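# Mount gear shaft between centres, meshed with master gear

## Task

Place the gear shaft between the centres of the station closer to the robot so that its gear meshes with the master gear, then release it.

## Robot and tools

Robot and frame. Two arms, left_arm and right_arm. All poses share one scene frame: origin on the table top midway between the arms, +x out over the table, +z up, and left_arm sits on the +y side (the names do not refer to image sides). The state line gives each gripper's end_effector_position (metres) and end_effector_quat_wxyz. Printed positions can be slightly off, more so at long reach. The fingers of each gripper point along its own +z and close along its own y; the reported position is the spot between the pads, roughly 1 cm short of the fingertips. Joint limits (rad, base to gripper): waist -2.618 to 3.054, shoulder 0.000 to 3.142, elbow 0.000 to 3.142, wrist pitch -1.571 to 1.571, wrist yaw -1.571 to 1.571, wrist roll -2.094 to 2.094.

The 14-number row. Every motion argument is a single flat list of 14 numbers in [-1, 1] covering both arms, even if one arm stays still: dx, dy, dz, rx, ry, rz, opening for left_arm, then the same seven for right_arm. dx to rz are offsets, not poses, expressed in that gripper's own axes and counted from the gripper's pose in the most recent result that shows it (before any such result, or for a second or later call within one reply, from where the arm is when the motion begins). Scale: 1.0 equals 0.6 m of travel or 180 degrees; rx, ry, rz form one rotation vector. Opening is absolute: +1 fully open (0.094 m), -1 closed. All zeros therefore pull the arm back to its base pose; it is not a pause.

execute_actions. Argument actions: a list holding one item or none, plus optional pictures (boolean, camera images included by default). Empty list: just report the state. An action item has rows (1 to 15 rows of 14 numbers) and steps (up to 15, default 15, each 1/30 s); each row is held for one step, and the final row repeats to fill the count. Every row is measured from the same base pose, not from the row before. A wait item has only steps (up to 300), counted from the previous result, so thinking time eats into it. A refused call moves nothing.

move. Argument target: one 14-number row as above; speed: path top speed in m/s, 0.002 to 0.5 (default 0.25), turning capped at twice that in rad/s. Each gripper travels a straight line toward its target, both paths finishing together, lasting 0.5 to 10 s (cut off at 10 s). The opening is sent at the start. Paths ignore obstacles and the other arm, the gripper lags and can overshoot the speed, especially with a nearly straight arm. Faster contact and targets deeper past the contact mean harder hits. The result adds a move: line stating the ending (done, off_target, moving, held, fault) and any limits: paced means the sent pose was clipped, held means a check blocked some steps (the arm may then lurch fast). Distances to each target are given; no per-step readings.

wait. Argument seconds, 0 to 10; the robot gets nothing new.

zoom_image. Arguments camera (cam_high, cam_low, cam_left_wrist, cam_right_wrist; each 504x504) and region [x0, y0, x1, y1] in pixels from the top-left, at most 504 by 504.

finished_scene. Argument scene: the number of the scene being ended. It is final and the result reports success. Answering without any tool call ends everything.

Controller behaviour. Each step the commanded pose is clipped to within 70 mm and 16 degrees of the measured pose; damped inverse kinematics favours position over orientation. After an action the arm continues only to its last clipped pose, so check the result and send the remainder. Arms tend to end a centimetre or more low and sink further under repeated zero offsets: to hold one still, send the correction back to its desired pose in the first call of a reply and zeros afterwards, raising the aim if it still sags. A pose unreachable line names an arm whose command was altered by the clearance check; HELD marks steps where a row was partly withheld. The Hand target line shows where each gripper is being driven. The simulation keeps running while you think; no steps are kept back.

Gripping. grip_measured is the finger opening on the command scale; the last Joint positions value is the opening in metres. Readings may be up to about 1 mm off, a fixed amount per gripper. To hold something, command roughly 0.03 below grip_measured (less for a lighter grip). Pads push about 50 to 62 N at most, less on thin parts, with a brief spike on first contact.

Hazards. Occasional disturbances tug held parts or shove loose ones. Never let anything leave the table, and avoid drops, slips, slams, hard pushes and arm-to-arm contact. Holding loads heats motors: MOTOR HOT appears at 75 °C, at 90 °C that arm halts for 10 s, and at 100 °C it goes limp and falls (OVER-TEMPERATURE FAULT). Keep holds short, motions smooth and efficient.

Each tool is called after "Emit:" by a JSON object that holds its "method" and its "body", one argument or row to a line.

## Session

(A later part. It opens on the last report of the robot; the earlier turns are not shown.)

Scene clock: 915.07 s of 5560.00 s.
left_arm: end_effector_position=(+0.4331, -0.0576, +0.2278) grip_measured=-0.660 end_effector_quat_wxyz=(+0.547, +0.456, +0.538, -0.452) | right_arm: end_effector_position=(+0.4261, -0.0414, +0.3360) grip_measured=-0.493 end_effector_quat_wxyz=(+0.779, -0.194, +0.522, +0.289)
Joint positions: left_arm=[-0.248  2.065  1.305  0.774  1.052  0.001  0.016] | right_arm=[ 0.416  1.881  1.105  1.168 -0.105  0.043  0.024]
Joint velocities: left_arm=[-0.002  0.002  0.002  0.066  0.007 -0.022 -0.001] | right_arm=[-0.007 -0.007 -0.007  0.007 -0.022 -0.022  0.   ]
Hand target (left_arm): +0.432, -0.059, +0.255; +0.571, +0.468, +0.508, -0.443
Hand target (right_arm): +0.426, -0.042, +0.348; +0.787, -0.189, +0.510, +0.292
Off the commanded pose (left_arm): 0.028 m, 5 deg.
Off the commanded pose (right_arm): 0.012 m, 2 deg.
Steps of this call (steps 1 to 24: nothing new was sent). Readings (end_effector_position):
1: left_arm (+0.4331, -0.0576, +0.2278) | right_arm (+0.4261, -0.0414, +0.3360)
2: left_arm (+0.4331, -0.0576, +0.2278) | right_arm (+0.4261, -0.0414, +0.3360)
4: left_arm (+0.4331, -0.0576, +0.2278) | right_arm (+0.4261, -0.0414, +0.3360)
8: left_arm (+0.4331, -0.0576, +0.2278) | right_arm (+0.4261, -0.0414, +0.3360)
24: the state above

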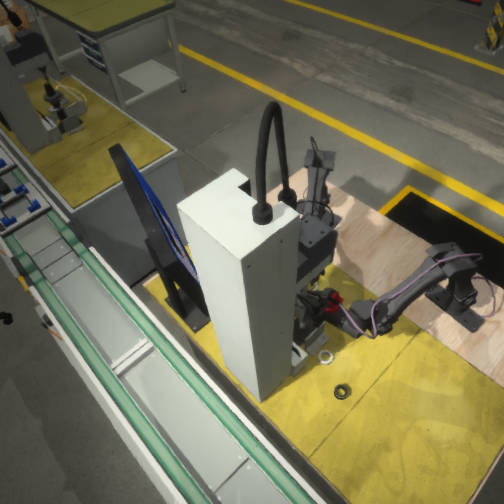

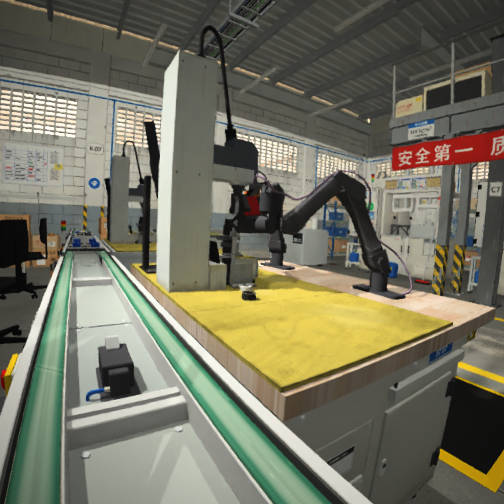

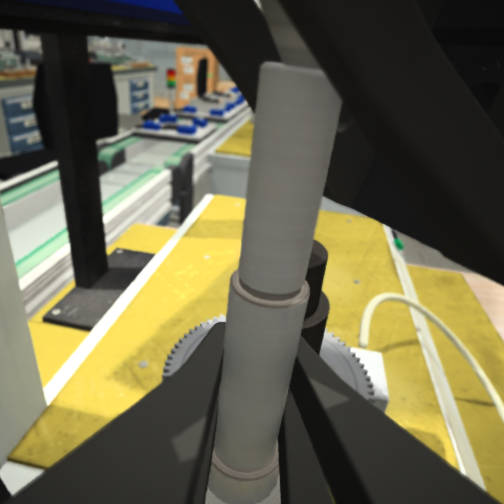

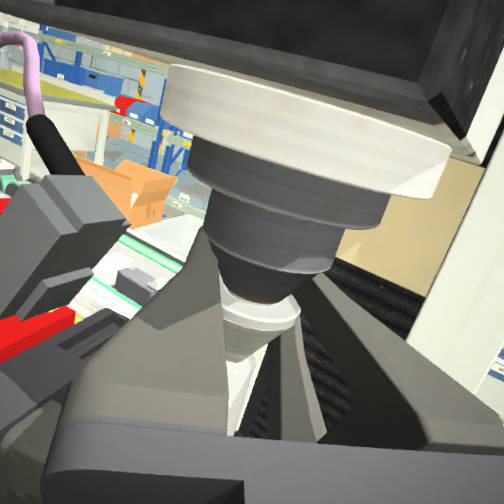

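Emit:
{"method": "execute_actions", "body": {
  "actions": [
    {"rows": [[-0.046,0,0.003,0.003,-0.0125,0.0228,-0.695,-0.0185,0,0.0075,0,-0.01,0,-0.52],[-0.0452,0,0.003,0.003,-0.012,0.022,-0.695,-0.0185,0,0.0075,0,-0.01,0,-0.52],[-0.0444,0,0.003,0.003,-0.0115,0.0212,-0.695,-0.0185,0,0.0075,0,-0.01,0,-0.52],[-0.0436,0,0.003,0.003,-0.011,0.0204,-0.695,-0.0185,0,0.0075,0,-0.01,0,-0.52],[-0.0428,0,0.003,0.003,-0.0105,0.0196,-0.695,-0.0185,0,0.0075,0,-0.01,0,-0.52],[-0.042,0,0.003,0.003,-0.010,0.0188,-0.695,-0.0185,0,0.0075,0,-0.01,0,-0.52],[-0.0412,0,0.003,0.003,-0.0095,0.018,-0.695,-0.0185,0,0.0075,0,-0.01,0,-0.52],[-0.0404,0,0.003,0.003,-0.009,0.0172,-0.695,-0.0185,0,0.0075,0,-0.01,0,-0.52],[-0.0396,0,0.003,0.003,-0.0085,0.0164,-0.695,-0.0185,0,0.0075,0,-0.01,0,-0.52],[-0.0388,0,0.003,0.003,-0.008,0.0156,-0.695,-0.0185,0,0.0075,0,-0.01,0,-0.52],[-0.038,0,0.003,0.003,-0.0075,0.0148,-0.695,-0.0185,0,0.0075,0,-0.01,0,-0.52],[-0.0372,0,0.003,0.003,-0.007,0.014,-0.695,-0.0185,0,0.0075,0,-0.01,0,-0.52],[-0.0364,0,0.003,0.003,-0.0066,0.0132,-0.695,-0.0185,0,0.0075,0,-0.01,0,-0.52],[-0.0356,0,0.003,0.003,-0.0063,0.0126,-0.695,-0.0185,0,0.0075,0,-0.01,0,-0.52],[-0.035,0,0.003,0.003,-0.006,0.012,-0.695,-0.0185,0,0.0075,0,-0.01,0,-0.52]], "steps": 15}
  ],
  "pictures": false
}}

Emit:
{"method": "wait", "body": {
  "seconds": 0.8
}}

Emit:
{"method": "zoom_image", "body": {
  "camera": "cam_high",
  "region": [287, 300, 317, 335]
}}

Scene clock: 930.90 s of 5560.00 s.
left_arm: end_effector_position=(+0.4331, -0.0576, +0.2270) grip_measured=-0.660 end_effector_quat_wxyz=(+0.546, +0.456, +0.539, -0.452) | right_arm: end_effector_position=(+0.4261, -0.0414, +0.3360) grip_measured=-0.493 end_effector_quat_wxyz=(+0.779, -0.194, +0.522, +0.289)
Joint positions: left_arm=[-0.248  2.065  1.305  0.769  1.052  0.003  0.016] | right_arm=[ 0.416  1.881  1.105  1.168 -0.105  0.043  0.024]
Joint velocities: left_arm=[-0.002  0.007  0.002 -0.051  0.066 -0.066  0.   ] | right_arm=[ 0.002  0.007  0.007  0.007 -0.022 -0.051 -0.001]
Hand target (left_arm): +0.432, -0.059, +0.249; +0.558, +0.464, +0.522, -0.448
Hand target (right_arm): +0.426, -0.042, +0.348; +0.787, -0.189, +0.510, +0.292
Off the commanded pose (left_arm): 0.022 m, 3 deg.
Off the commanded pose (right_arm): 0.012 m, 2 deg.
Steps of this call (steps 1 to 90: nothing new was sent; then 12.33 s passed at rest; steps 91 to 105: all 15 steps of this action). Readings (end_effector_position):
91: left_arm (+0.4331, -0.0576, +0.2278) | right_arm (+0.4261, -0.0414, +0.3360)
92: left_arm (+0.4331, -0.0576, +0.2277) | right_arm (+0.4261, -0.0414, +0.3360)
94: left_arm (+0.4331, -0.0576, +0.2276) | right_arm (+0.4261, -0.0414, +0.3360)
98: left_arm (+0.4331, -0.0576, +0.2273) | right_arm (+0.4261, -0.0414, +0.3360)
105: the state above

Scene clock: 931.70 s of 5560.00 s.
left_arm: end_effector_position=(+0.4330, -0.0577, +0.2273) grip_measured=-0.661 end_effector_quat_wxyz=(+0.544, +0.457, +0.539, -0.453) | right_arm: end_effector_position=(+0.4261, -0.0414, +0.3360) grip_measured=-0.493 end_effector_quat_wxyz=(+0.779, -0.194, +0.522, +0.289)
Joint positions: left_arm=[-0.248  2.065  1.309  0.761  1.056  0.005  0.016] | right_arm=[ 0.416  1.881  1.105  1.168 -0.105  0.043  0.024]
Joint velocities: left_arm=[ 0.017  0.007 -0.022  0.022  0.022 -0.051 -0.001] | right_arm=[-0.027  0.007  0.002 -0.051 -0.022 -0.051 -0.001]
Hand target (left_arm): +0.432, -0.059, +0.249; +0.558, +0.464, +0.522, -0.448
Hand target (right_arm): +0.426, -0.042, +0.348; +0.787, -0.189, +0.510, +0.292
Off the commanded pose (left_arm): 0.022 m, 3 deg.
Off the commanded pose (right_arm): 0.012 m, 2 deg.
Steps of this call (steps 1 to 24: nothing new was sent). Readings (end_effector_position):
1: left_arm (+0.4332, -0.0576, +0.2271) | right_arm (+0.4261, -0.0414, +0.3360)
2: left_arm (+0.4331, -0.0577, +0.2272) | right_arm (+0.4261, -0.0414, +0.3360)
4: left_arm (+0.4331, -0.0578, +0.2272) | right_arm (+0.4261, -0.0414, +0.3360)
8: left_arm (+0.4330, -0.0577, +0.2272) | right_arm (+0.4261, -0.0414, +0.3360)
24: the state above

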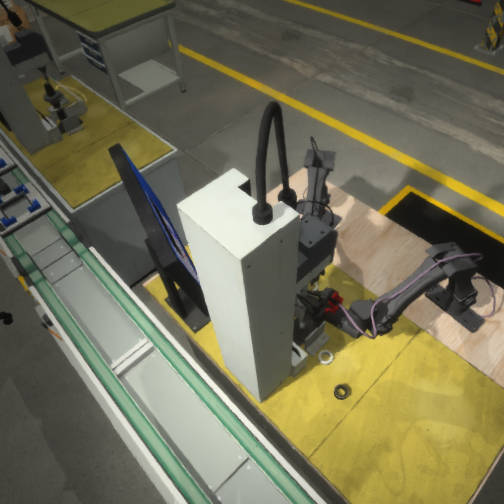

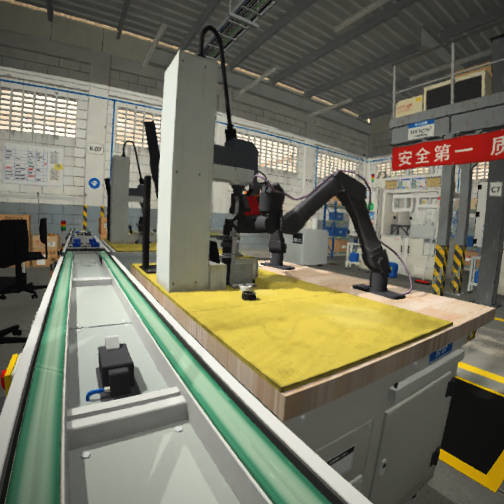

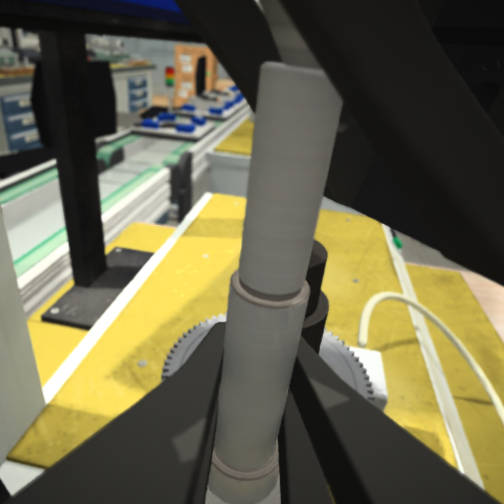

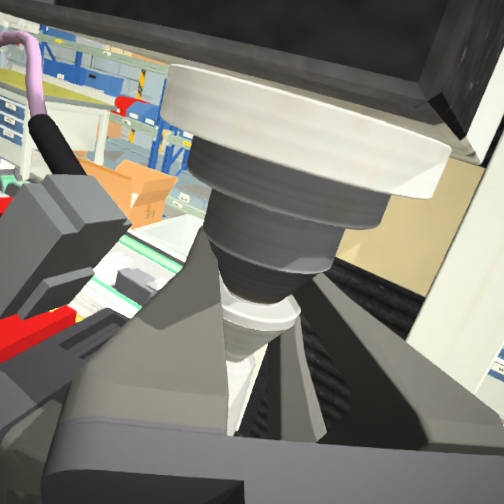

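Region (287, 300, 317, 335) of cam_high's 504x504 image, scaled by 14.400, with more detail than that image has; it fills the left 432 columns of this view, and the rest is white.

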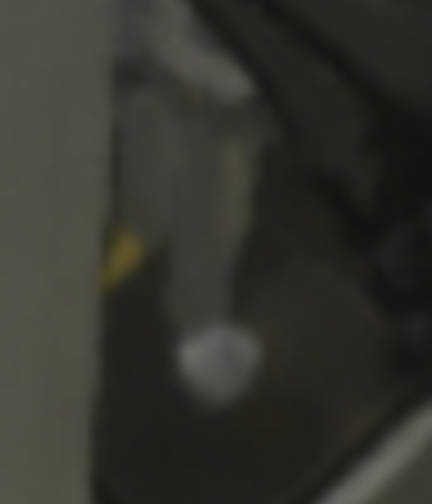

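Emit:
{"method": "zoom_image", "body": {
  "camera": "cam_low",
  "region": [215, 222, 255, 272]
}}

Region (215, 222, 255, 272) of cam_low's 504x504 image, scaled by 10.080, with more detail than that image has; it fills the left 403 columns of this view, and the rest is white.

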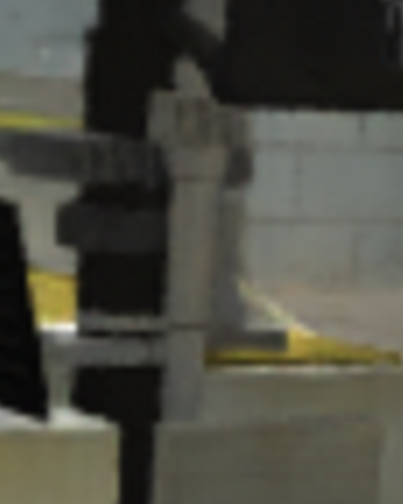

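Emit:
{"method": "execute_actions", "body": {
  "actions": [
    {"rows": [[-0.036,-0.001,0.002,0.002,-0.007,0.0125,-0.695,-0.0185,0,0.0075,0,-0.01,0,-0.52],[-0.036,-0.0013,0.002,0.002,-0.007,0.0118,-0.695,-0.0185,0,0.0075,0,-0.01,0,-0.52],[-0.0358,-0.0016,0.002,0.002,-0.007,0.011,-0.695,-0.0185,0,0.0075,0,-0.01,0,-0.52],[-0.0356,-0.002,0.002,0.002,-0.007,0.0102,-0.695,-0.0185,0,0.0075,0,-0.01,0,-0.52],[-0.0354,-0.0023,0.002,0.002,-0.007,0.0094,-0.695,-0.0185,0,0.0075,0,-0.01,0,-0.52],[-0.0352,-0.0026,0.002,0.002,-0.007,0.0086,-0.695,-0.0185,0,0.0075,0,-0.01,0,-0.52],[-0.035,-0.003,0.002,0.002,-0.007,0.0078,-0.695,-0.0185,0,0.0075,0,-0.01,0,-0.52],[-0.0348,-0.0033,0.002,0.002,-0.007,0.007,-0.695,-0.0185,0,0.0075,0,-0.01,0,-0.52],[-0.0346,-0.0036,0.002,0.002,-0.007,0.0062,-0.695,-0.0185,0,0.0075,0,-0.01,0,-0.52],[-0.0344,-0.004,0.002,0.002,-0.007,0.0054,-0.695,-0.0185,0,0.0075,0,-0.01,0,-0.52],[-0.0342,-0.004,0.002,0.002,-0.007,0.0047,-0.695,-0.0185,0,0.0075,0,-0.01,0,-0.52],[-0.034,-0.004,0.002,0.002,-0.007,0.004,-0.695,-0.0185,0,0.0075,0,-0.01,0,-0.52]], "steps": 15}
  ],
  "pictures": false
}}

Emit:
{"method": "wait", "body": {
  "seconds": 0.8
}}

Emit:
{"method": "zoom_image", "body": {
  "camera": "cam_high",
  "region": [287, 300, 317, 335]
}}

Scene clock: 969.60 s of 5560.00 s.
left_arm: end_effector_position=(+0.4327, -0.0578, +0.2273) grip_measured=-0.661 end_effector_quat_wxyz=(+0.543, +0.456, +0.540, -0.455) | right_arm: end_effector_position=(+0.4261, -0.0414, +0.3360) grip_measured=-0.493 end_effector_quat_wxyz=(+0.779, -0.194, +0.522, +0.289)
Joint positions: left_arm=[-0.248  2.065  1.309  0.761  1.058 -0.001  0.016] | right_arm=[ 0.416  1.881  1.105  1.168 -0.105  0.043  0.024]
Joint velocities: left_arm=[ 0.002  0.002  0.002 -0.022 -0.022 -0.007 -0.   ] | right_arm=[ 0.002 -0.022 -0.012 -0.037 -0.051  0.007 -0.   ]
Hand target (left_arm): +0.430, -0.059, +0.248; +0.552, +0.457, +0.528, -0.456
Hand target (right_arm): +0.426, -0.042, +0.348; +0.787, -0.189, +0.510, +0.292
Off the commanded pose (left_arm): 0.021 m, 2 deg.
Off the commanded pose (right_arm): 0.012 m, 2 deg.
Steps of this call (steps 1 to 90: nothing new was sent; then 34.40 s passed at rest; steps 91 to 105: all 15 steps of this action). Readings (end_effector_position):
91: left_arm (+0.4330, -0.0577, +0.2273) | right_arm (+0.4261, -0.0414, +0.3360)
92: left_arm (+0.4330, -0.0577, +0.2273) | right_arm (+0.4261, -0.0414, +0.3360)
94: left_arm (+0.4330, -0.0577, +0.2273) | right_arm (+0.4261, -0.0414, +0.3360)
98: left_arm (+0.4330, -0.0577, +0.2273) | right_arm (+0.4261, -0.0414, +0.3360)
105: the state above

Scene clock: 970.40 s of 5560.00 s.
left_arm: end_effector_position=(+0.4323, -0.0578, +0.2273) grip_measured=-0.661 end_effector_quat_wxyz=(+0.541, +0.455, +0.540, -0.456) | right_arm: end_effector_position=(+0.4261, -0.0414, +0.3360) grip_measured=-0.493 end_effector_quat_wxyz=(+0.779, -0.194, +0.522, +0.289)
Joint positions: left_arm=[-0.248  2.065  1.309  0.761  1.06  -0.004  0.016] | right_arm=[ 0.416  1.881  1.105  1.168 -0.105  0.043  0.024]
Joint velocities: left_arm=[ 0.002  0.002 -0.007 -0.007 -0.007 -0.051 -0.   ] | right_arm=[-0.007 -0.002 -0.002 -0.051 -0.007  0.037  0.001]
Hand target (left_arm): +0.430, -0.059, +0.248; +0.552, +0.457, +0.528, -0.456
Hand target (right_arm): +0.426, -0.042, +0.348; +0.787, -0.189, +0.510, +0.292
Off the commanded pose (left_arm): 0.021 m, 2 deg.
Off the commanded pose (right_arm): 0.012 m, 2 deg.
Steps of this call (steps 1 to 24: nothing new was sent). Readings (end_effector_position):
1: left_arm (+0.4326, -0.0578, +0.2273) | right_arm (+0.4261, -0.0414, +0.3360)
2: left_arm (+0.4325, -0.0578, +0.2273) | right_arm (+0.4261, -0.0414, +0.3360)
4: left_arm (+0.4325, -0.0578, +0.2273) | right_arm (+0.4261, -0.0414, +0.3360)
8: left_arm (+0.4324, -0.0578, +0.2273) | right_arm (+0.4261, -0.0414, +0.3360)
24: the state above

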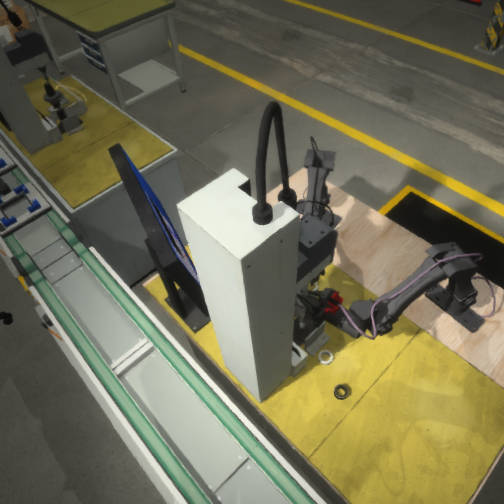

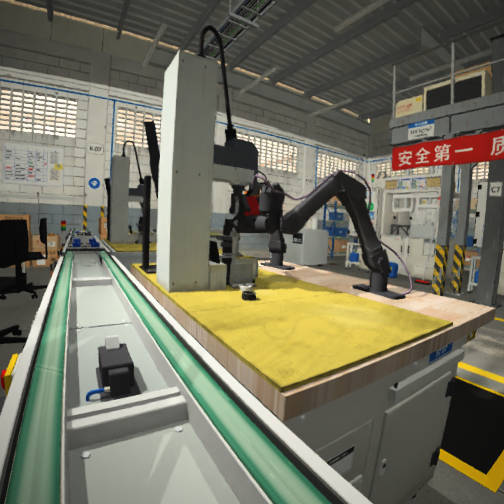

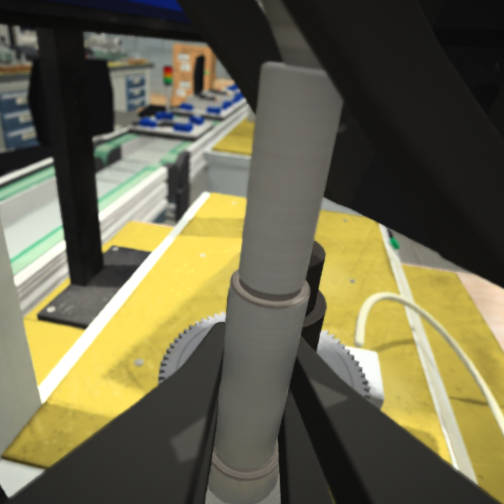

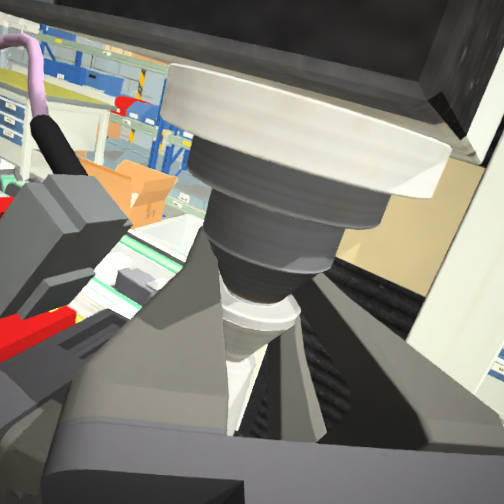

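Region (287, 300, 317, 335) of cam_high's 504x504 image, scaled by 14.400, with more detail than that image has; it fills the left 432 columns of this view, and the rest is white.

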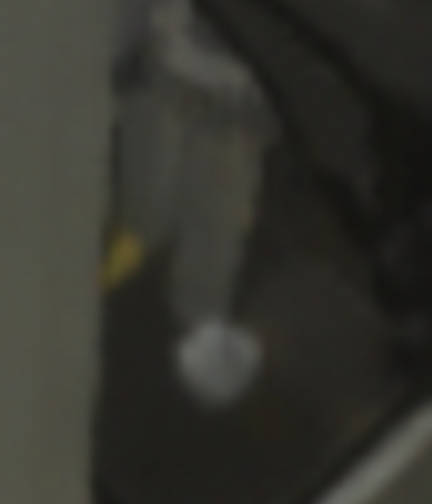

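Emit:
{"method": "execute_actions", "body": {
  "actions": [
    {"rows": [[-0.034,-0.003,0.001,0.001,-0.0068,0.007,-0.695,-0.0185,0,0.0075,0,-0.01,0,-0.52],[-0.034,-0.003,0.0002,0.001,-0.0061,0.007,-0.695,-0.0185,0,0.0075,0,-0.01,0,-0.52],[-0.034,-0.003,-0.0006,0.001,-0.0054,0.007,-0.695,-0.0185,0,0.0075,0,-0.01,0,-0.52],[-0.034,-0.003,-0.0014,0.001,-0.0047,0.007,-0.695,-0.0185,0,0.0075,0,-0.01,0,-0.52],[-0.0338,-0.003,-0.0022,0.001,-0.004,0.007,-0.695,-0.0185,0,0.0075,0,-0.01,0,-0.52],[-0.0336,-0.003,-0.003,0.001,-0.0033,0.007,-0.695,-0.0185,0,0.0075,0,-0.01,0,-0.52],[-0.0335,-0.003,-0.0038,0.001,-0.0026,0.007,-0.695,-0.0185,0,0.0075,0,-0.01,0,-0.52],[-0.0334,-0.003,-0.0046,0.001,-0.0019,0.007,-0.695,-0.0185,0,0.0075,0,-0.01,0,-0.52],[-0.0333,-0.003,-0.0054,0.001,-0.0012,0.007,-0.695,-0.0185,0,0.0075,0,-0.01,0,-0.52],[-0.0332,-0.003,-0.0062,0.001,-0.0005,0.007,-0.695,-0.0185,0,0.0075,0,-0.01,0,-0.52],[-0.0331,-0.003,-0.007,0.001,0.0002,0.007,-0.695,-0.0185,0,0.0075,0,-0.01,0,-0.52],[-0.033,-0.003,-0.008,0.001,0.001,0.007,-0.695,-0.0185,0,0.0075,0,-0.01,0,-0.52]], "steps": 15}
  ],
  "pictures": false
}}

Emit:
{"method": "wait", "body": {
  "seconds": 0.8
}}

Emit:
{"method": "zoom_image", "body": {
  "camera": "cam_high",
  "region": [287, 300, 317, 335]
}}

Scene clock: 998.40 s of 5560.00 s.
left_arm: end_effector_position=(+0.4311, -0.0569, +0.2269) grip_measured=-0.661 end_effector_quat_wxyz=(+0.533, +0.454, +0.550, -0.456) | right_arm: end_effector_position=(+0.4261, -0.0414, +0.3360) grip_measured=-0.493 end_effector_quat_wxyz=(+0.779, -0.194, +0.522, +0.289)
Joint positions: left_arm=[-0.247  2.049  1.309  0.706  1.057  0.012  0.016] | right_arm=[ 0.416  1.881  1.105  1.168 -0.105  0.043  0.024]
Joint velocities: left_arm=[-0.007 -0.017 -0.017 -0.037 -0.022  0.037 -0.001] | right_arm=[-0.007  0.012 -0.022 -0.007  0.007 -0.022 -0.   ]
Hand target (left_arm): +0.429, -0.053, +0.247; +0.545, +0.462, +0.535, -0.450
Hand target (right_arm): +0.426, -0.042, +0.348; +0.787, -0.189, +0.510, +0.292
Off the commanded pose (left_arm): 0.020 m, 2 deg.
Off the commanded pose (right_arm): 0.012 m, 2 deg.
Steps of this call (steps 1 to 90: nothing new was sent; then 24.50 s passed at rest; steps 91 to 105: all 15 steps of this action). Readings (end_effector_position):
91: left_arm (+0.4325, -0.0576, +0.2273) | right_arm (+0.4261, -0.0414, +0.3360)
92: left_arm (+0.4324, -0.0577, +0.2272) | right_arm (+0.4261, -0.0414, +0.3360)
94: left_arm (+0.4321, -0.0576, +0.2273) | right_arm (+0.4261, -0.0414, +0.3360)
98: left_arm (+0.4312, -0.0574, +0.2271) | right_arm (+0.4261, -0.0414, +0.3360)
105: the state above

Scene clock: 999.20 s of 5560.00 s.
left_arm: end_effector_position=(+0.4312, -0.0568, +0.2268) grip_measured=-0.661 end_effector_quat_wxyz=(+0.533, +0.454, +0.550, -0.455) | right_arm: end_effector_position=(+0.4261, -0.0414, +0.3360) grip_measured=-0.493 end_effector_quat_wxyz=(+0.779, -0.194, +0.522, +0.289)
Joint positions: left_arm=[-0.247  2.048  1.309  0.701  1.056  0.015  0.016] | right_arm=[ 0.416  1.881  1.105  1.168 -0.105  0.043  0.024]
Joint velocities: left_arm=[-0.007  0.007  0.007  0.007  0.022  0.022 -0.001] | right_arm=[ 0.012 -0.002  0.002 -0.037 -0.066  0.081 -0.001]
Hand target (left_arm): +0.429, -0.053, +0.247; +0.545, +0.462, +0.535, -0.450
Hand target (right_arm): +0.426, -0.042, +0.348; +0.787, -0.189, +0.510, +0.292
Off the commanded pose (left_arm): 0.021 m, 3 deg.
Off the commanded pose (right_arm): 0.012 m, 2 deg.
Steps of this call (steps 1 to 24: nothing new was sent). Readings (end_effector_position):
1: left_arm (+0.4311, -0.0569, +0.2269) | right_arm (+0.4261, -0.0414, +0.3360)
2: left_arm (+0.4311, -0.0569, +0.2269) | right_arm (+0.4261, -0.0414, +0.3360)
4: left_arm (+0.4311, -0.0568, +0.2269) | right_arm (+0.4261, -0.0414, +0.3360)
8: left_arm (+0.4311, -0.0568, +0.2268) | right_arm (+0.4261, -0.0414, +0.3360)
24: the state above

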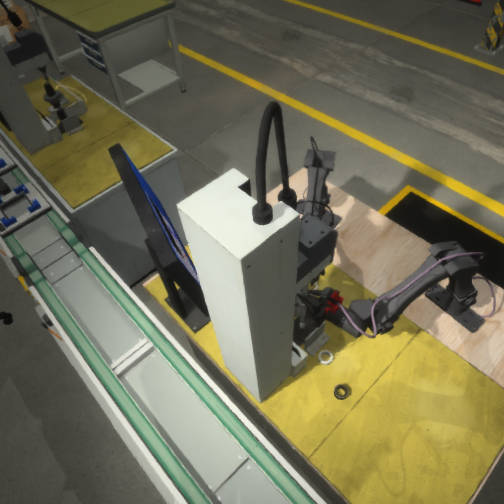

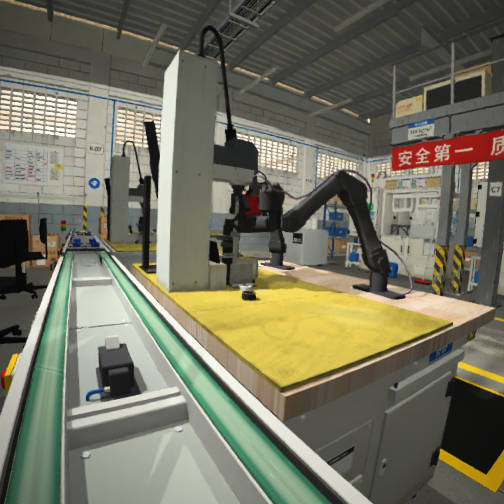

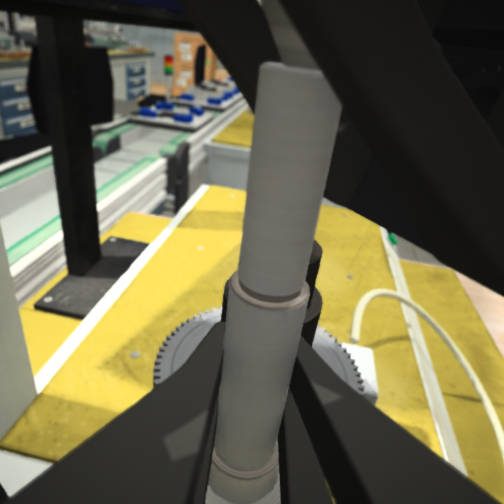

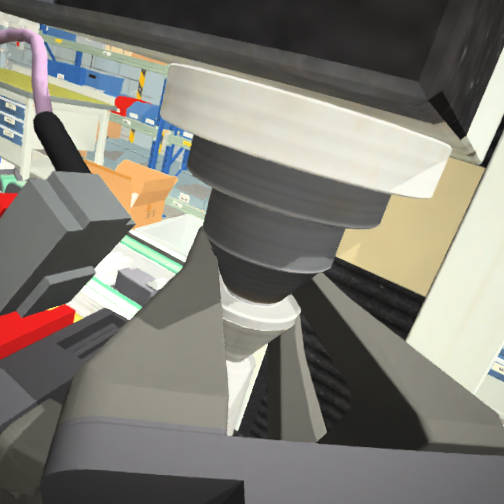

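Region (287, 300, 317, 335) of cam_high's 504x504 image, scaled by 14.400, with more detail than that image has; it fills the left 432 columns of this view, and the rest is white.

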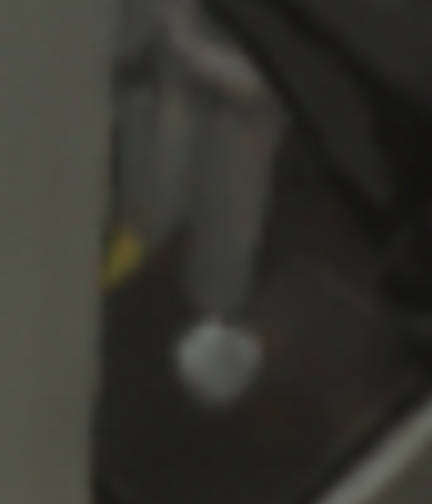

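Emit:
{"method": "zoom_image", "body": {
  "camera": "cam_low",
  "region": [215, 222, 255, 272]
}}

Region (215, 222, 255, 272) of cam_low's 504x504 image, scaled by 10.080, with more detail than that image has; it fills the left 403 columns of this view, and the rest is white.

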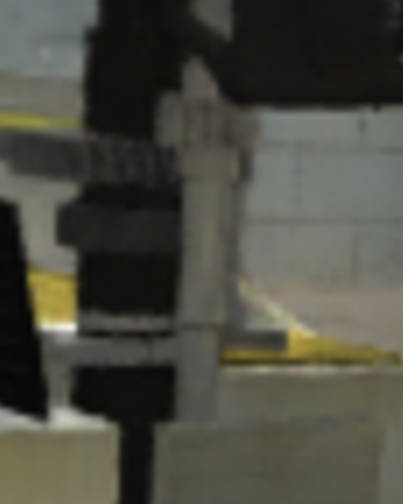

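Emit:
{"method": "execute_actions", "body": {
  "actions": [
    {"rows": [[-0.0335,-0.003,-0.007,0.002,-0.0055,0.012,-0.695,-0.017,0,0.007,0,-0.0093,0,-0.52],[-0.0335,-0.0028,-0.0066,0.002,-0.0055,0.012,-0.695,-0.0155,0,0.0063,0,-0.0086,0,-0.52],[-0.0335,-0.0026,-0.0062,0.002,-0.0055,0.012,-0.695,-0.014,0,0.0057,0,-0.0079,0,-0.52],[-0.0335,-0.0024,-0.0058,0.002,-0.0055,0.012,-0.695,-0.0125,0,0.0051,0,-0.0072,0,-0.52],[-0.0335,-0.0022,-0.0054,0.002,-0.0055,0.012,-0.695,-0.011,0,0.0045,0,-0.0065,0,-0.52],[-0.0335,-0.002,-0.005,0.002,-0.0055,0.012,-0.695,-0.0095,0,0.0039,0,-0.0058,0,-0.52],[-0.0335,-0.002,-0.0046,0.002,-0.0055,0.012,-0.695,-0.008,0,0.0033,0,-0.0051,0,-0.52],[-0.0335,-0.002,-0.0043,0.002,-0.0055,0.012,-0.695,-0.0065,0,0.0026,0,-0.0044,0,-0.52],[-0.0335,-0.002,-0.004,0.002,-0.0055,0.012,-0.695,-0.005,0,0.002,0,-0.0037,0,-0.52],[-0.0335,-0.002,-0.004,0.002,-0.0055,0.012,-0.695,-0.0035,0,0.0014,0,-0.003,0,-0.52],[-0.0335,-0.002,-0.004,0.002,-0.0055,0.012,-0.695,-0.002,0,0.0008,0,-0.002,0,-0.52],[-0.0335,-0.002,-0.004,0.002,-0.0055,0.012,-0.695,-0.001,0,0.0004,0,-0.001,0,-0.52],[-0.0335,-0.002,-0.004,0.002,-0.0055,0.012,-0.695,0,0,0,0,0,0,-0.52]], "steps": 15}
  ],
  "pictures": false
}}

Emit:
{"method": "wait", "body": {
  "seconds": 0.8
}}

Scene clock: 1021.47 s of 5560.00 s.
left_arm: end_effector_position=(+0.4312, -0.0568, +0.2268) grip_measured=-0.661 end_effector_quat_wxyz=(+0.533, +0.454, +0.550, -0.455) | right_arm: end_effector_position=(+0.4261, -0.0414, +0.3360) grip_measured=-0.493 end_effector_quat_wxyz=(+0.779, -0.194, +0.522, +0.289)
Joint positions: left_arm=[-0.247  2.048  1.309  0.701  1.056  0.015  0.016] | right_arm=[ 0.416  1.881  1.105  1.168 -0.105  0.043  0.024]
Joint velocities: left_arm=[-0.002  0.002 -0.017 -0.066 -0.037 -0.037  0.001] | right_arm=[-0.002 -0.012 -0.007 -0.066  0.037 -0.022  0.   ]
Hand target (left_arm): +0.429, -0.055, +0.247; +0.545, +0.462, +0.536, -0.451
Hand target (right_arm): +0.426, -0.041, +0.336; +0.779, -0.194, +0.522, +0.289
Off the commanded pose (left_arm): 0.020 m, 2 deg.
Off the commanded pose (right_arm): 0.000 m, 0 deg.
Steps of this call (steps 1 to 90: nothing new was sent; then 18.77 s passed at rest; steps 91 to 105: all 15 steps of this action). Readings (end_effector_position):
91: left_arm (+0.4312, -0.0568, +0.2268) | right_arm (+0.4261, -0.0414, +0.3360)
92: left_arm (+0.4312, -0.0568, +0.2268) | right_arm (+0.4261, -0.0414, +0.3360)
94: left_arm (+0.4312, -0.0568, +0.2268) | right_arm (+0.4261, -0.0414, +0.3360)
98: left_arm (+0.4312, -0.0568, +0.2268) | right_arm (+0.4261, -0.0414, +0.3360)
105: the state above

Scene clock: 1022.27 s of 5560.00 s.
left_arm: end_effector_position=(+0.4312, -0.0568, +0.2268) grip_measured=-0.661 end_effector_quat_wxyz=(+0.533, +0.454, +0.550, -0.455) | right_arm: end_effector_position=(+0.4261, -0.0414, +0.3360) grip_measured=-0.493 end_effector_quat_wxyz=(+0.779, -0.194, +0.522, +0.289)
Joint positions: left_arm=[-0.247  2.048  1.309  0.701  1.056  0.015  0.016] | right_arm=[ 0.416  1.881  1.105  1.168 -0.105  0.043  0.024]
Joint velocities: left_arm=[-0.002 -0.022 -0.032  0.007 -0.037 -0.037 -0.   ] | right_arm=[ 0.002 -0.022 -0.022 -0.007  0.037 -0.051 -0.001]
Hand target (left_arm): +0.429, -0.055, +0.247; +0.545, +0.462, +0.536, -0.451
Hand target (right_arm): +0.426, -0.041, +0.336; +0.779, -0.194, +0.522, +0.289
Off the commanded pose (left_arm): 0.020 m, 2 deg.
Off the commanded pose (right_arm): 0.000 m, 0 deg.
Steps of this call (steps 1 to 24: nothing new was sent). Readings (end_effector_position):
1: left_arm (+0.4312, -0.0568, +0.2268) | right_arm (+0.4261, -0.0414, +0.3360)
2: left_arm (+0.4312, -0.0568, +0.2268) | right_arm (+0.4261, -0.0414, +0.3360)
4: left_arm (+0.4312, -0.0568, +0.2268) | right_arm (+0.4261, -0.0414, +0.3360)
8: left_arm (+0.4312, -0.0568, +0.2268) | right_arm (+0.4261, -0.0414, +0.3360)
24: the state above

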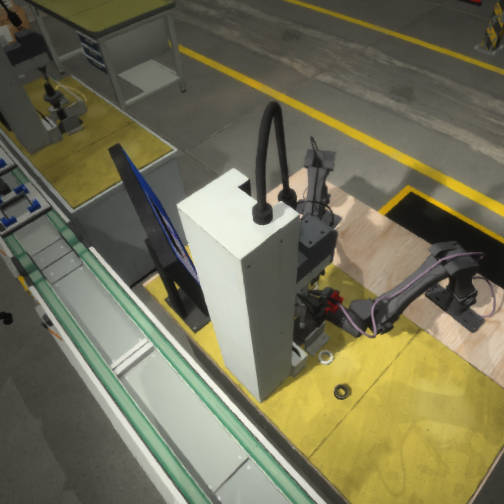

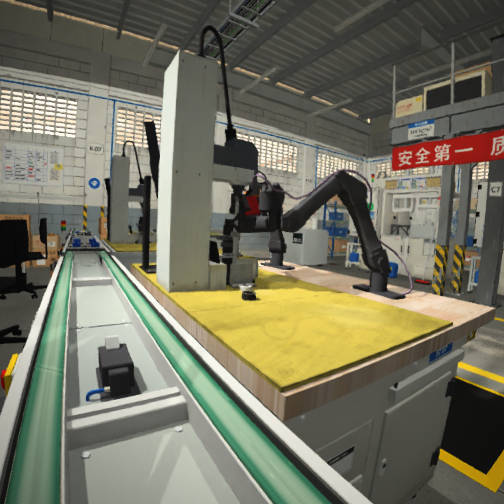

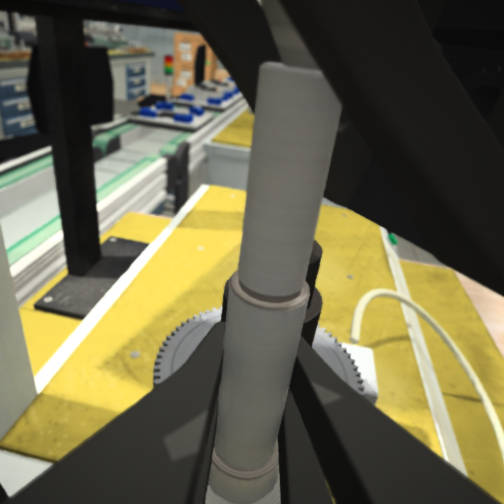

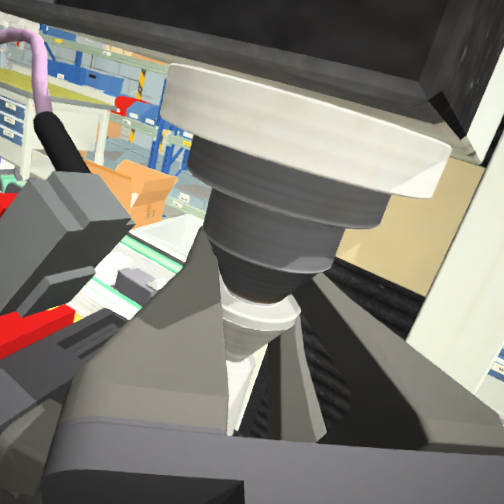

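Emit:
{"method": "execute_actions", "body": {
  "actions": [
    {"rows": [[-0.032,-0.002,-0.004,0.002,-0.0054,0.0118,-0.695,0,0,0,0,0,0,-0.52],[-0.0305,-0.002,-0.004,0.002,-0.0053,0.0115,-0.695,0,0,0,0,0,0,-0.52],[-0.029,-0.002,-0.004,0.002,-0.0052,0.0112,-0.695,0,0,0,0,0,0,-0.52],[-0.0275,-0.002,-0.004,0.002,-0.0051,0.0109,-0.695,0,0,0,0,0,0,-0.52],[-0.026,-0.002,-0.004,0.002,-0.005,0.0106,-0.695,0,0,0,0,0,0,-0.52],[-0.0245,-0.002,-0.004,0.002,-0.0049,0.0103,-0.695,0,0,0,0,0,0,-0.52],[-0.023,-0.002,-0.004,0.002,-0.0048,0.010,-0.695,0,0,0,0,0,0,-0.52],[-0.0215,-0.002,-0.004,0.002,-0.0047,0.0097,-0.695,0,0,0,0,0,0,-0.52],[-0.020,-0.002,-0.004,0.002,-0.0046,0.0094,-0.695,0,0,0,0,0,0,-0.52],[-0.0185,-0.002,-0.004,0.002,-0.0045,0.0091,-0.695,0,0,0,0,0,0,-0.52],[-0.017,-0.002,-0.004,0.002,-0.0044,0.0088,-0.695,0,0,0,0,0,0,-0.52],[-0.016,-0.002,-0.004,0.002,-0.0043,0.0085,-0.695,0,0,0,0,0,0,-0.52],[-0.015,-0.002,-0.004,0.002,-0.0042,0.0082,-0.695,0,0,0,0,0,0,-0.52],[-0.014,-0.002,-0.004,0.002,-0.004,0.008,-0.695,0,0,0,0,0,0,-0.52]], "steps": 15}
  ],
  "pictures": false
}}

Emit:
{"method": "wait", "body": {
  "seconds": 0.8
}}

Scene clock: 1033.50 s of 5560.00 s.
left_arm: end_effector_position=(+0.4312, -0.0568, +0.2268) grip_measured=-0.661 end_effector_quat_wxyz=(+0.533, +0.454, +0.550, -0.455) | right_arm: end_effector_position=(+0.4261, -0.0414, +0.3360) grip_measured=-0.493 end_effector_quat_wxyz=(+0.779, -0.194, +0.522, +0.289)
Joint positions: left_arm=[-0.247  2.048  1.309  0.702  1.056  0.015  0.016] | right_arm=[ 0.416  1.881  1.105  1.168 -0.105  0.043  0.024]
Joint velocities: left_arm=[-0.017  0.002  0.002  0.037 -0.022  0.007  0.001] | right_arm=[-0.007  0.017 -0.012  0.022 -0.066  0.007  0.001]
Hand target (left_arm): +0.430, -0.055, +0.235; +0.540, +0.460, +0.540, -0.453
Hand target (right_arm): +0.426, -0.041, +0.336; +0.779, -0.194, +0.522, +0.289
Off the commanded pose (left_arm): 0.009 m, 2 deg.
Off the commanded pose (right_arm): 0.000 m, 0 deg.
Steps of this call (steps 1 to 90: nothing new was sent; then 7.73 s passed at rest; steps 91 to 105: all 15 steps of this action). Readings (end_effector_position):
91: left_arm (+0.4312, -0.0568, +0.2268) | right_arm (+0.4261, -0.0414, +0.3360)
92: left_arm (+0.4312, -0.0568, +0.2268) | right_arm (+0.4261, -0.0414, +0.3360)
94: left_arm (+0.4312, -0.0568, +0.2268) | right_arm (+0.4261, -0.0414, +0.3360)
98: left_arm (+0.4312, -0.0568, +0.2268) | right_arm (+0.4261, -0.0414, +0.3360)
105: the state above

Scene clock: 1034.30 s of 5560.00 s.
left_arm: end_effector_position=(+0.4312, -0.0568, +0.2268) grip_measured=-0.661 end_effector_quat_wxyz=(+0.533, +0.454, +0.550, -0.455) | right_arm: end_effector_position=(+0.4261, -0.0414, +0.3360) grip_measured=-0.493 end_effector_quat_wxyz=(+0.779, -0.194, +0.522, +0.289)
Joint positions: left_arm=[-0.247  2.048  1.309  0.702  1.056  0.015  0.016] | right_arm=[ 0.416  1.881  1.105  1.168 -0.105  0.043  0.024]
Joint velocities: left_arm=[ 0.017 -0.022  0.007 -0.051 -0.007  0.022  0.   ] | right_arm=[-0.007 -0.012 -0.007  0.022 -0.066 -0.022 -0.001]
Hand target (left_arm): +0.430, -0.055, +0.235; +0.540, +0.460, +0.540, -0.453
Hand target (right_arm): +0.426, -0.041, +0.336; +0.779, -0.194, +0.522, +0.289
Off the commanded pose (left_arm): 0.009 m, 2 deg.
Off the commanded pose (right_arm): 0.000 m, 0 deg.
Steps of this call (steps 1 to 24: nothing new was sent). Readings (end_effector_position):
1: left_arm (+0.4312, -0.0568, +0.2268) | right_arm (+0.4261, -0.0414, +0.3360)
2: left_arm (+0.4312, -0.0568, +0.2268) | right_arm (+0.4261, -0.0414, +0.3360)
4: left_arm (+0.4312, -0.0568, +0.2268) | right_arm (+0.4261, -0.0414, +0.3360)
8: left_arm (+0.4312, -0.0568, +0.2268) | right_arm (+0.4261, -0.0414, +0.3360)
24: the state above

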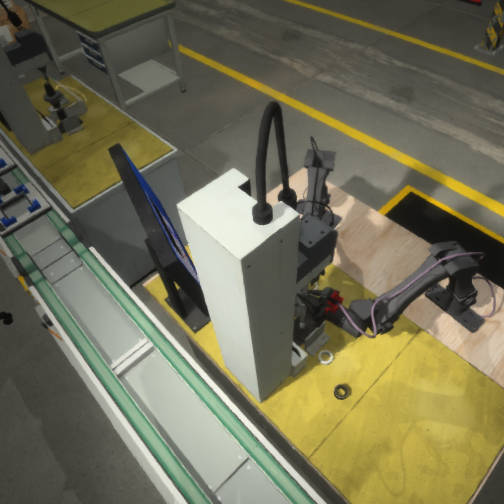

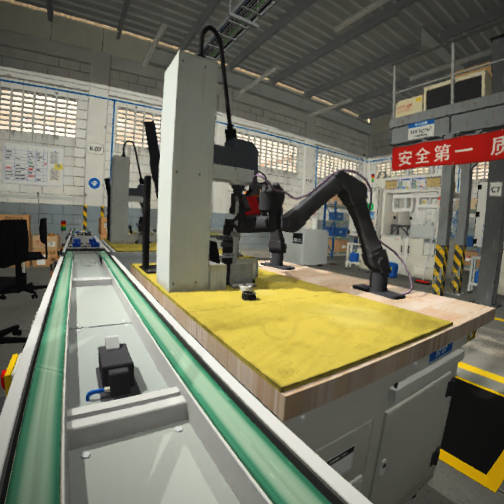

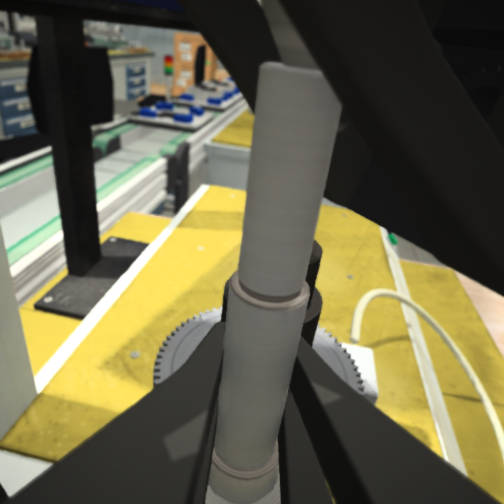

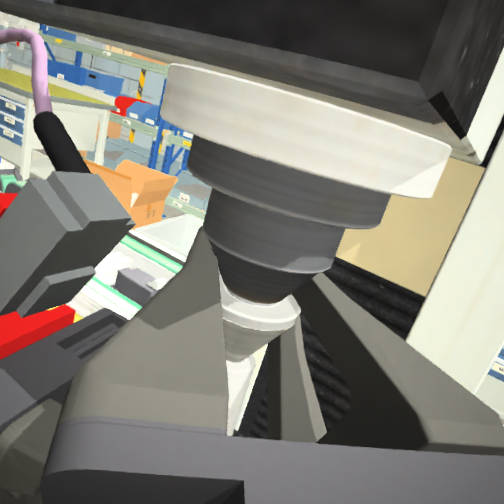

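Emit:
{"method": "execute_actions", "body": {
  "actions": [
    {"rows": [[-0.014,-0.002,-0.004,0.002,-0.004,0.008,-0.695,0.001,0,-0.0004,0,0,0,-0.52],[-0.014,-0.002,-0.004,0.002,-0.004,0.008,-0.695,0.002,0,-0.0008,0,0,0,-0.52],[-0.014,-0.002,-0.004,0.002,-0.004,0.008,-0.695,0.003,0,-0.0012,0,0,0,-0.52],[-0.014,-0.002,-0.004,0.002,-0.004,0.008,-0.695,0.004,0,-0.0016,0,0,0,-0.52],[-0.014,-0.002,-0.004,0.002,-0.004,0.008,-0.695,0.005,0,-0.002,0,0,0,-0.52],[-0.014,-0.002,-0.004,0.002,-0.004,0.008,-0.695,0.006,0,-0.0024,0,0,0,-0.52],[-0.014,-0.002,-0.004,0.002,-0.004,0.008,-0.695,0.007,0,-0.0028,0,0,0,-0.52],[-0.014,-0.002,-0.004,0.002,-0.004,0.008,-0.695,0.008,0,-0.0033,0,0,0,-0.52],[-0.014,-0.002,-0.004,0.002,-0.004,0.008,-0.695,0.009,0,-0.0037,0,0,0,-0.52],[-0.014,-0.002,-0.004,0.002,-0.004,0.008,-0.695,0.010,0,-0.0041,0,0,0,-0.52],[-0.014,-0.002,-0.004,0.002,-0.004,0.008,-0.695,0.011,0,-0.0045,0,0,0,-0.52],[-0.014,-0.002,-0.004,0.002,-0.004,0.008,-0.695,0.0123,0,-0.005,0,0,0,-0.52]], "steps": 15}
  ],
  "pictures": false
}}

Emit:
{"method": "wait", "body": {
  "seconds": 0.8
}}

Scene clock: 1044.83 s of 5560.00 s.
left_arm: end_effector_position=(+0.4312, -0.0568, +0.2268) grip_measured=-0.661 end_effector_quat_wxyz=(+0.533, +0.454, +0.550, -0.455) | right_arm: end_effector_position=(+0.4261, -0.0414, +0.3360) grip_measured=-0.493 end_effector_quat_wxyz=(+0.780, -0.193, +0.520, +0.289)
Joint positions: left_arm=[-0.247  2.048  1.309  0.702  1.056  0.015  0.016] | right_arm=[ 0.416  1.884  1.105  1.176 -0.105  0.043  0.024]
Joint velocities: left_arm=[ 0.007 -0.002 -0.012  0.022 -0.037 -0.022 -0.002] | right_arm=[ 0.002 -0.002  0.002  0.066  0.037 -0.051 -0.001]
Hand target (left_arm): +0.430, -0.055, +0.235; +0.541, +0.460, +0.540, -0.453
Hand target (right_arm): +0.426, -0.041, +0.328; +0.779, -0.194, +0.522, +0.289
Off the commanded pose (left_arm): 0.009 m, 2 deg.
Off the commanded pose (right_arm): 0.008 m, 0 deg.
Steps of this call (steps 1 to 90: nothing new was sent; then 7.03 s passed at rest; steps 91 to 105: all 15 steps of this action). Readings (end_effector_position):
91: left_arm (+0.4312, -0.0568, +0.2268) | right_arm (+0.4261, -0.0414, +0.3360)
92: left_arm (+0.4312, -0.0568, +0.2268) | right_arm (+0.4261, -0.0414, +0.3360)
94: left_arm (+0.4312, -0.0568, +0.2268) | right_arm (+0.4261, -0.0414, +0.3360)
98: left_arm (+0.4312, -0.0568, +0.2268) | right_arm (+0.4261, -0.0414, +0.3360)
105: the state above

Scene clock: 1045.63 s of 5560.00 s.
left_arm: end_effector_position=(+0.4312, -0.0568, +0.2268) grip_measured=-0.661 end_effector_quat_wxyz=(+0.533, +0.454, +0.550, -0.455) | right_arm: end_effector_position=(+0.4261, -0.0414, +0.3361) grip_measured=-0.493 end_effector_quat_wxyz=(+0.781, -0.193, +0.519, +0.289)
Joint positions: left_arm=[-0.247  2.048  1.309  0.702  1.056  0.015  0.016] | right_arm=[ 0.416  1.886  1.105  1.18  -0.105  0.043  0.024]
Joint velocities: left_arm=[ 0.002  0.002  0.002 -0.037 -0.051  0.007  0.   ] | right_arm=[ 0.002 -0.002  0.007  0.007  0.007 -0.051 -0.001]
Hand target (left_arm): +0.430, -0.055, +0.235; +0.541, +0.460, +0.540, -0.453
Hand target (right_arm): +0.426, -0.041, +0.328; +0.779, -0.194, +0.522, +0.289
Off the commanded pose (left_arm): 0.009 m, 2 deg.
Off the commanded pose (right_arm): 0.008 m, 0 deg.
Steps of this call (steps 1 to 24: nothing new was sent). Readings (end_effector_position):
1: left_arm (+0.4312, -0.0568, +0.2268) | right_arm (+0.4260, -0.0414, +0.3361)
2: left_arm (+0.4312, -0.0568, +0.2268) | right_arm (+0.4260, -0.0414, +0.3361)
4: left_arm (+0.4312, -0.0568, +0.2268) | right_arm (+0.4260, -0.0414, +0.3362)
8: left_arm (+0.4312, -0.0568, +0.2268) | right_arm (+0.4261, -0.0414, +0.3361)
24: the state above

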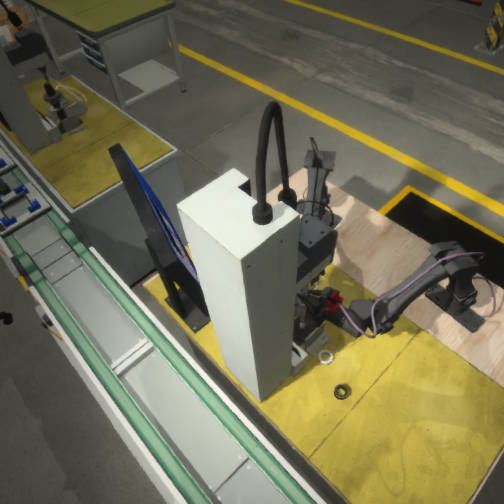

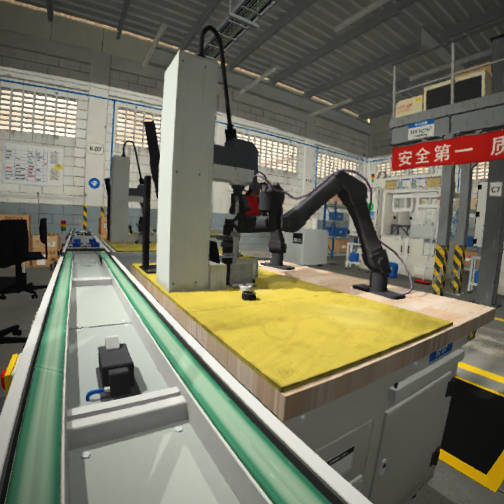

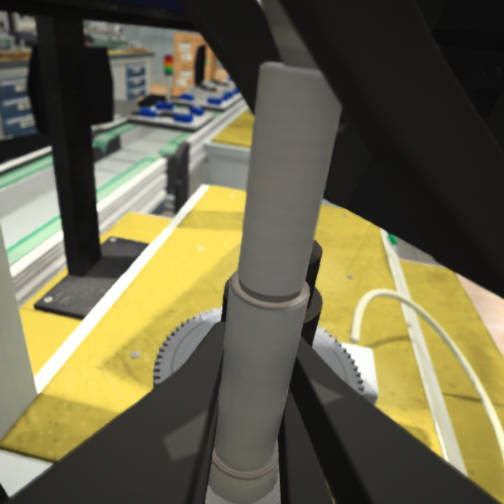

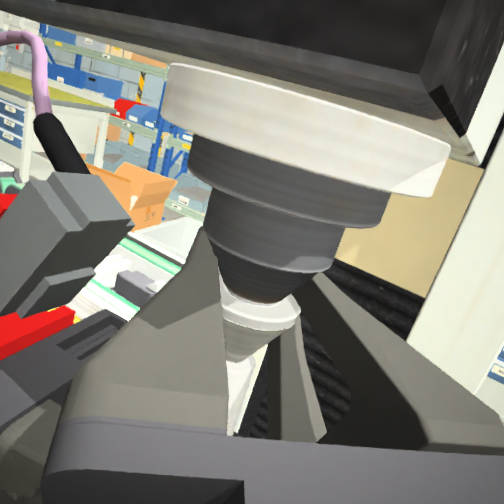

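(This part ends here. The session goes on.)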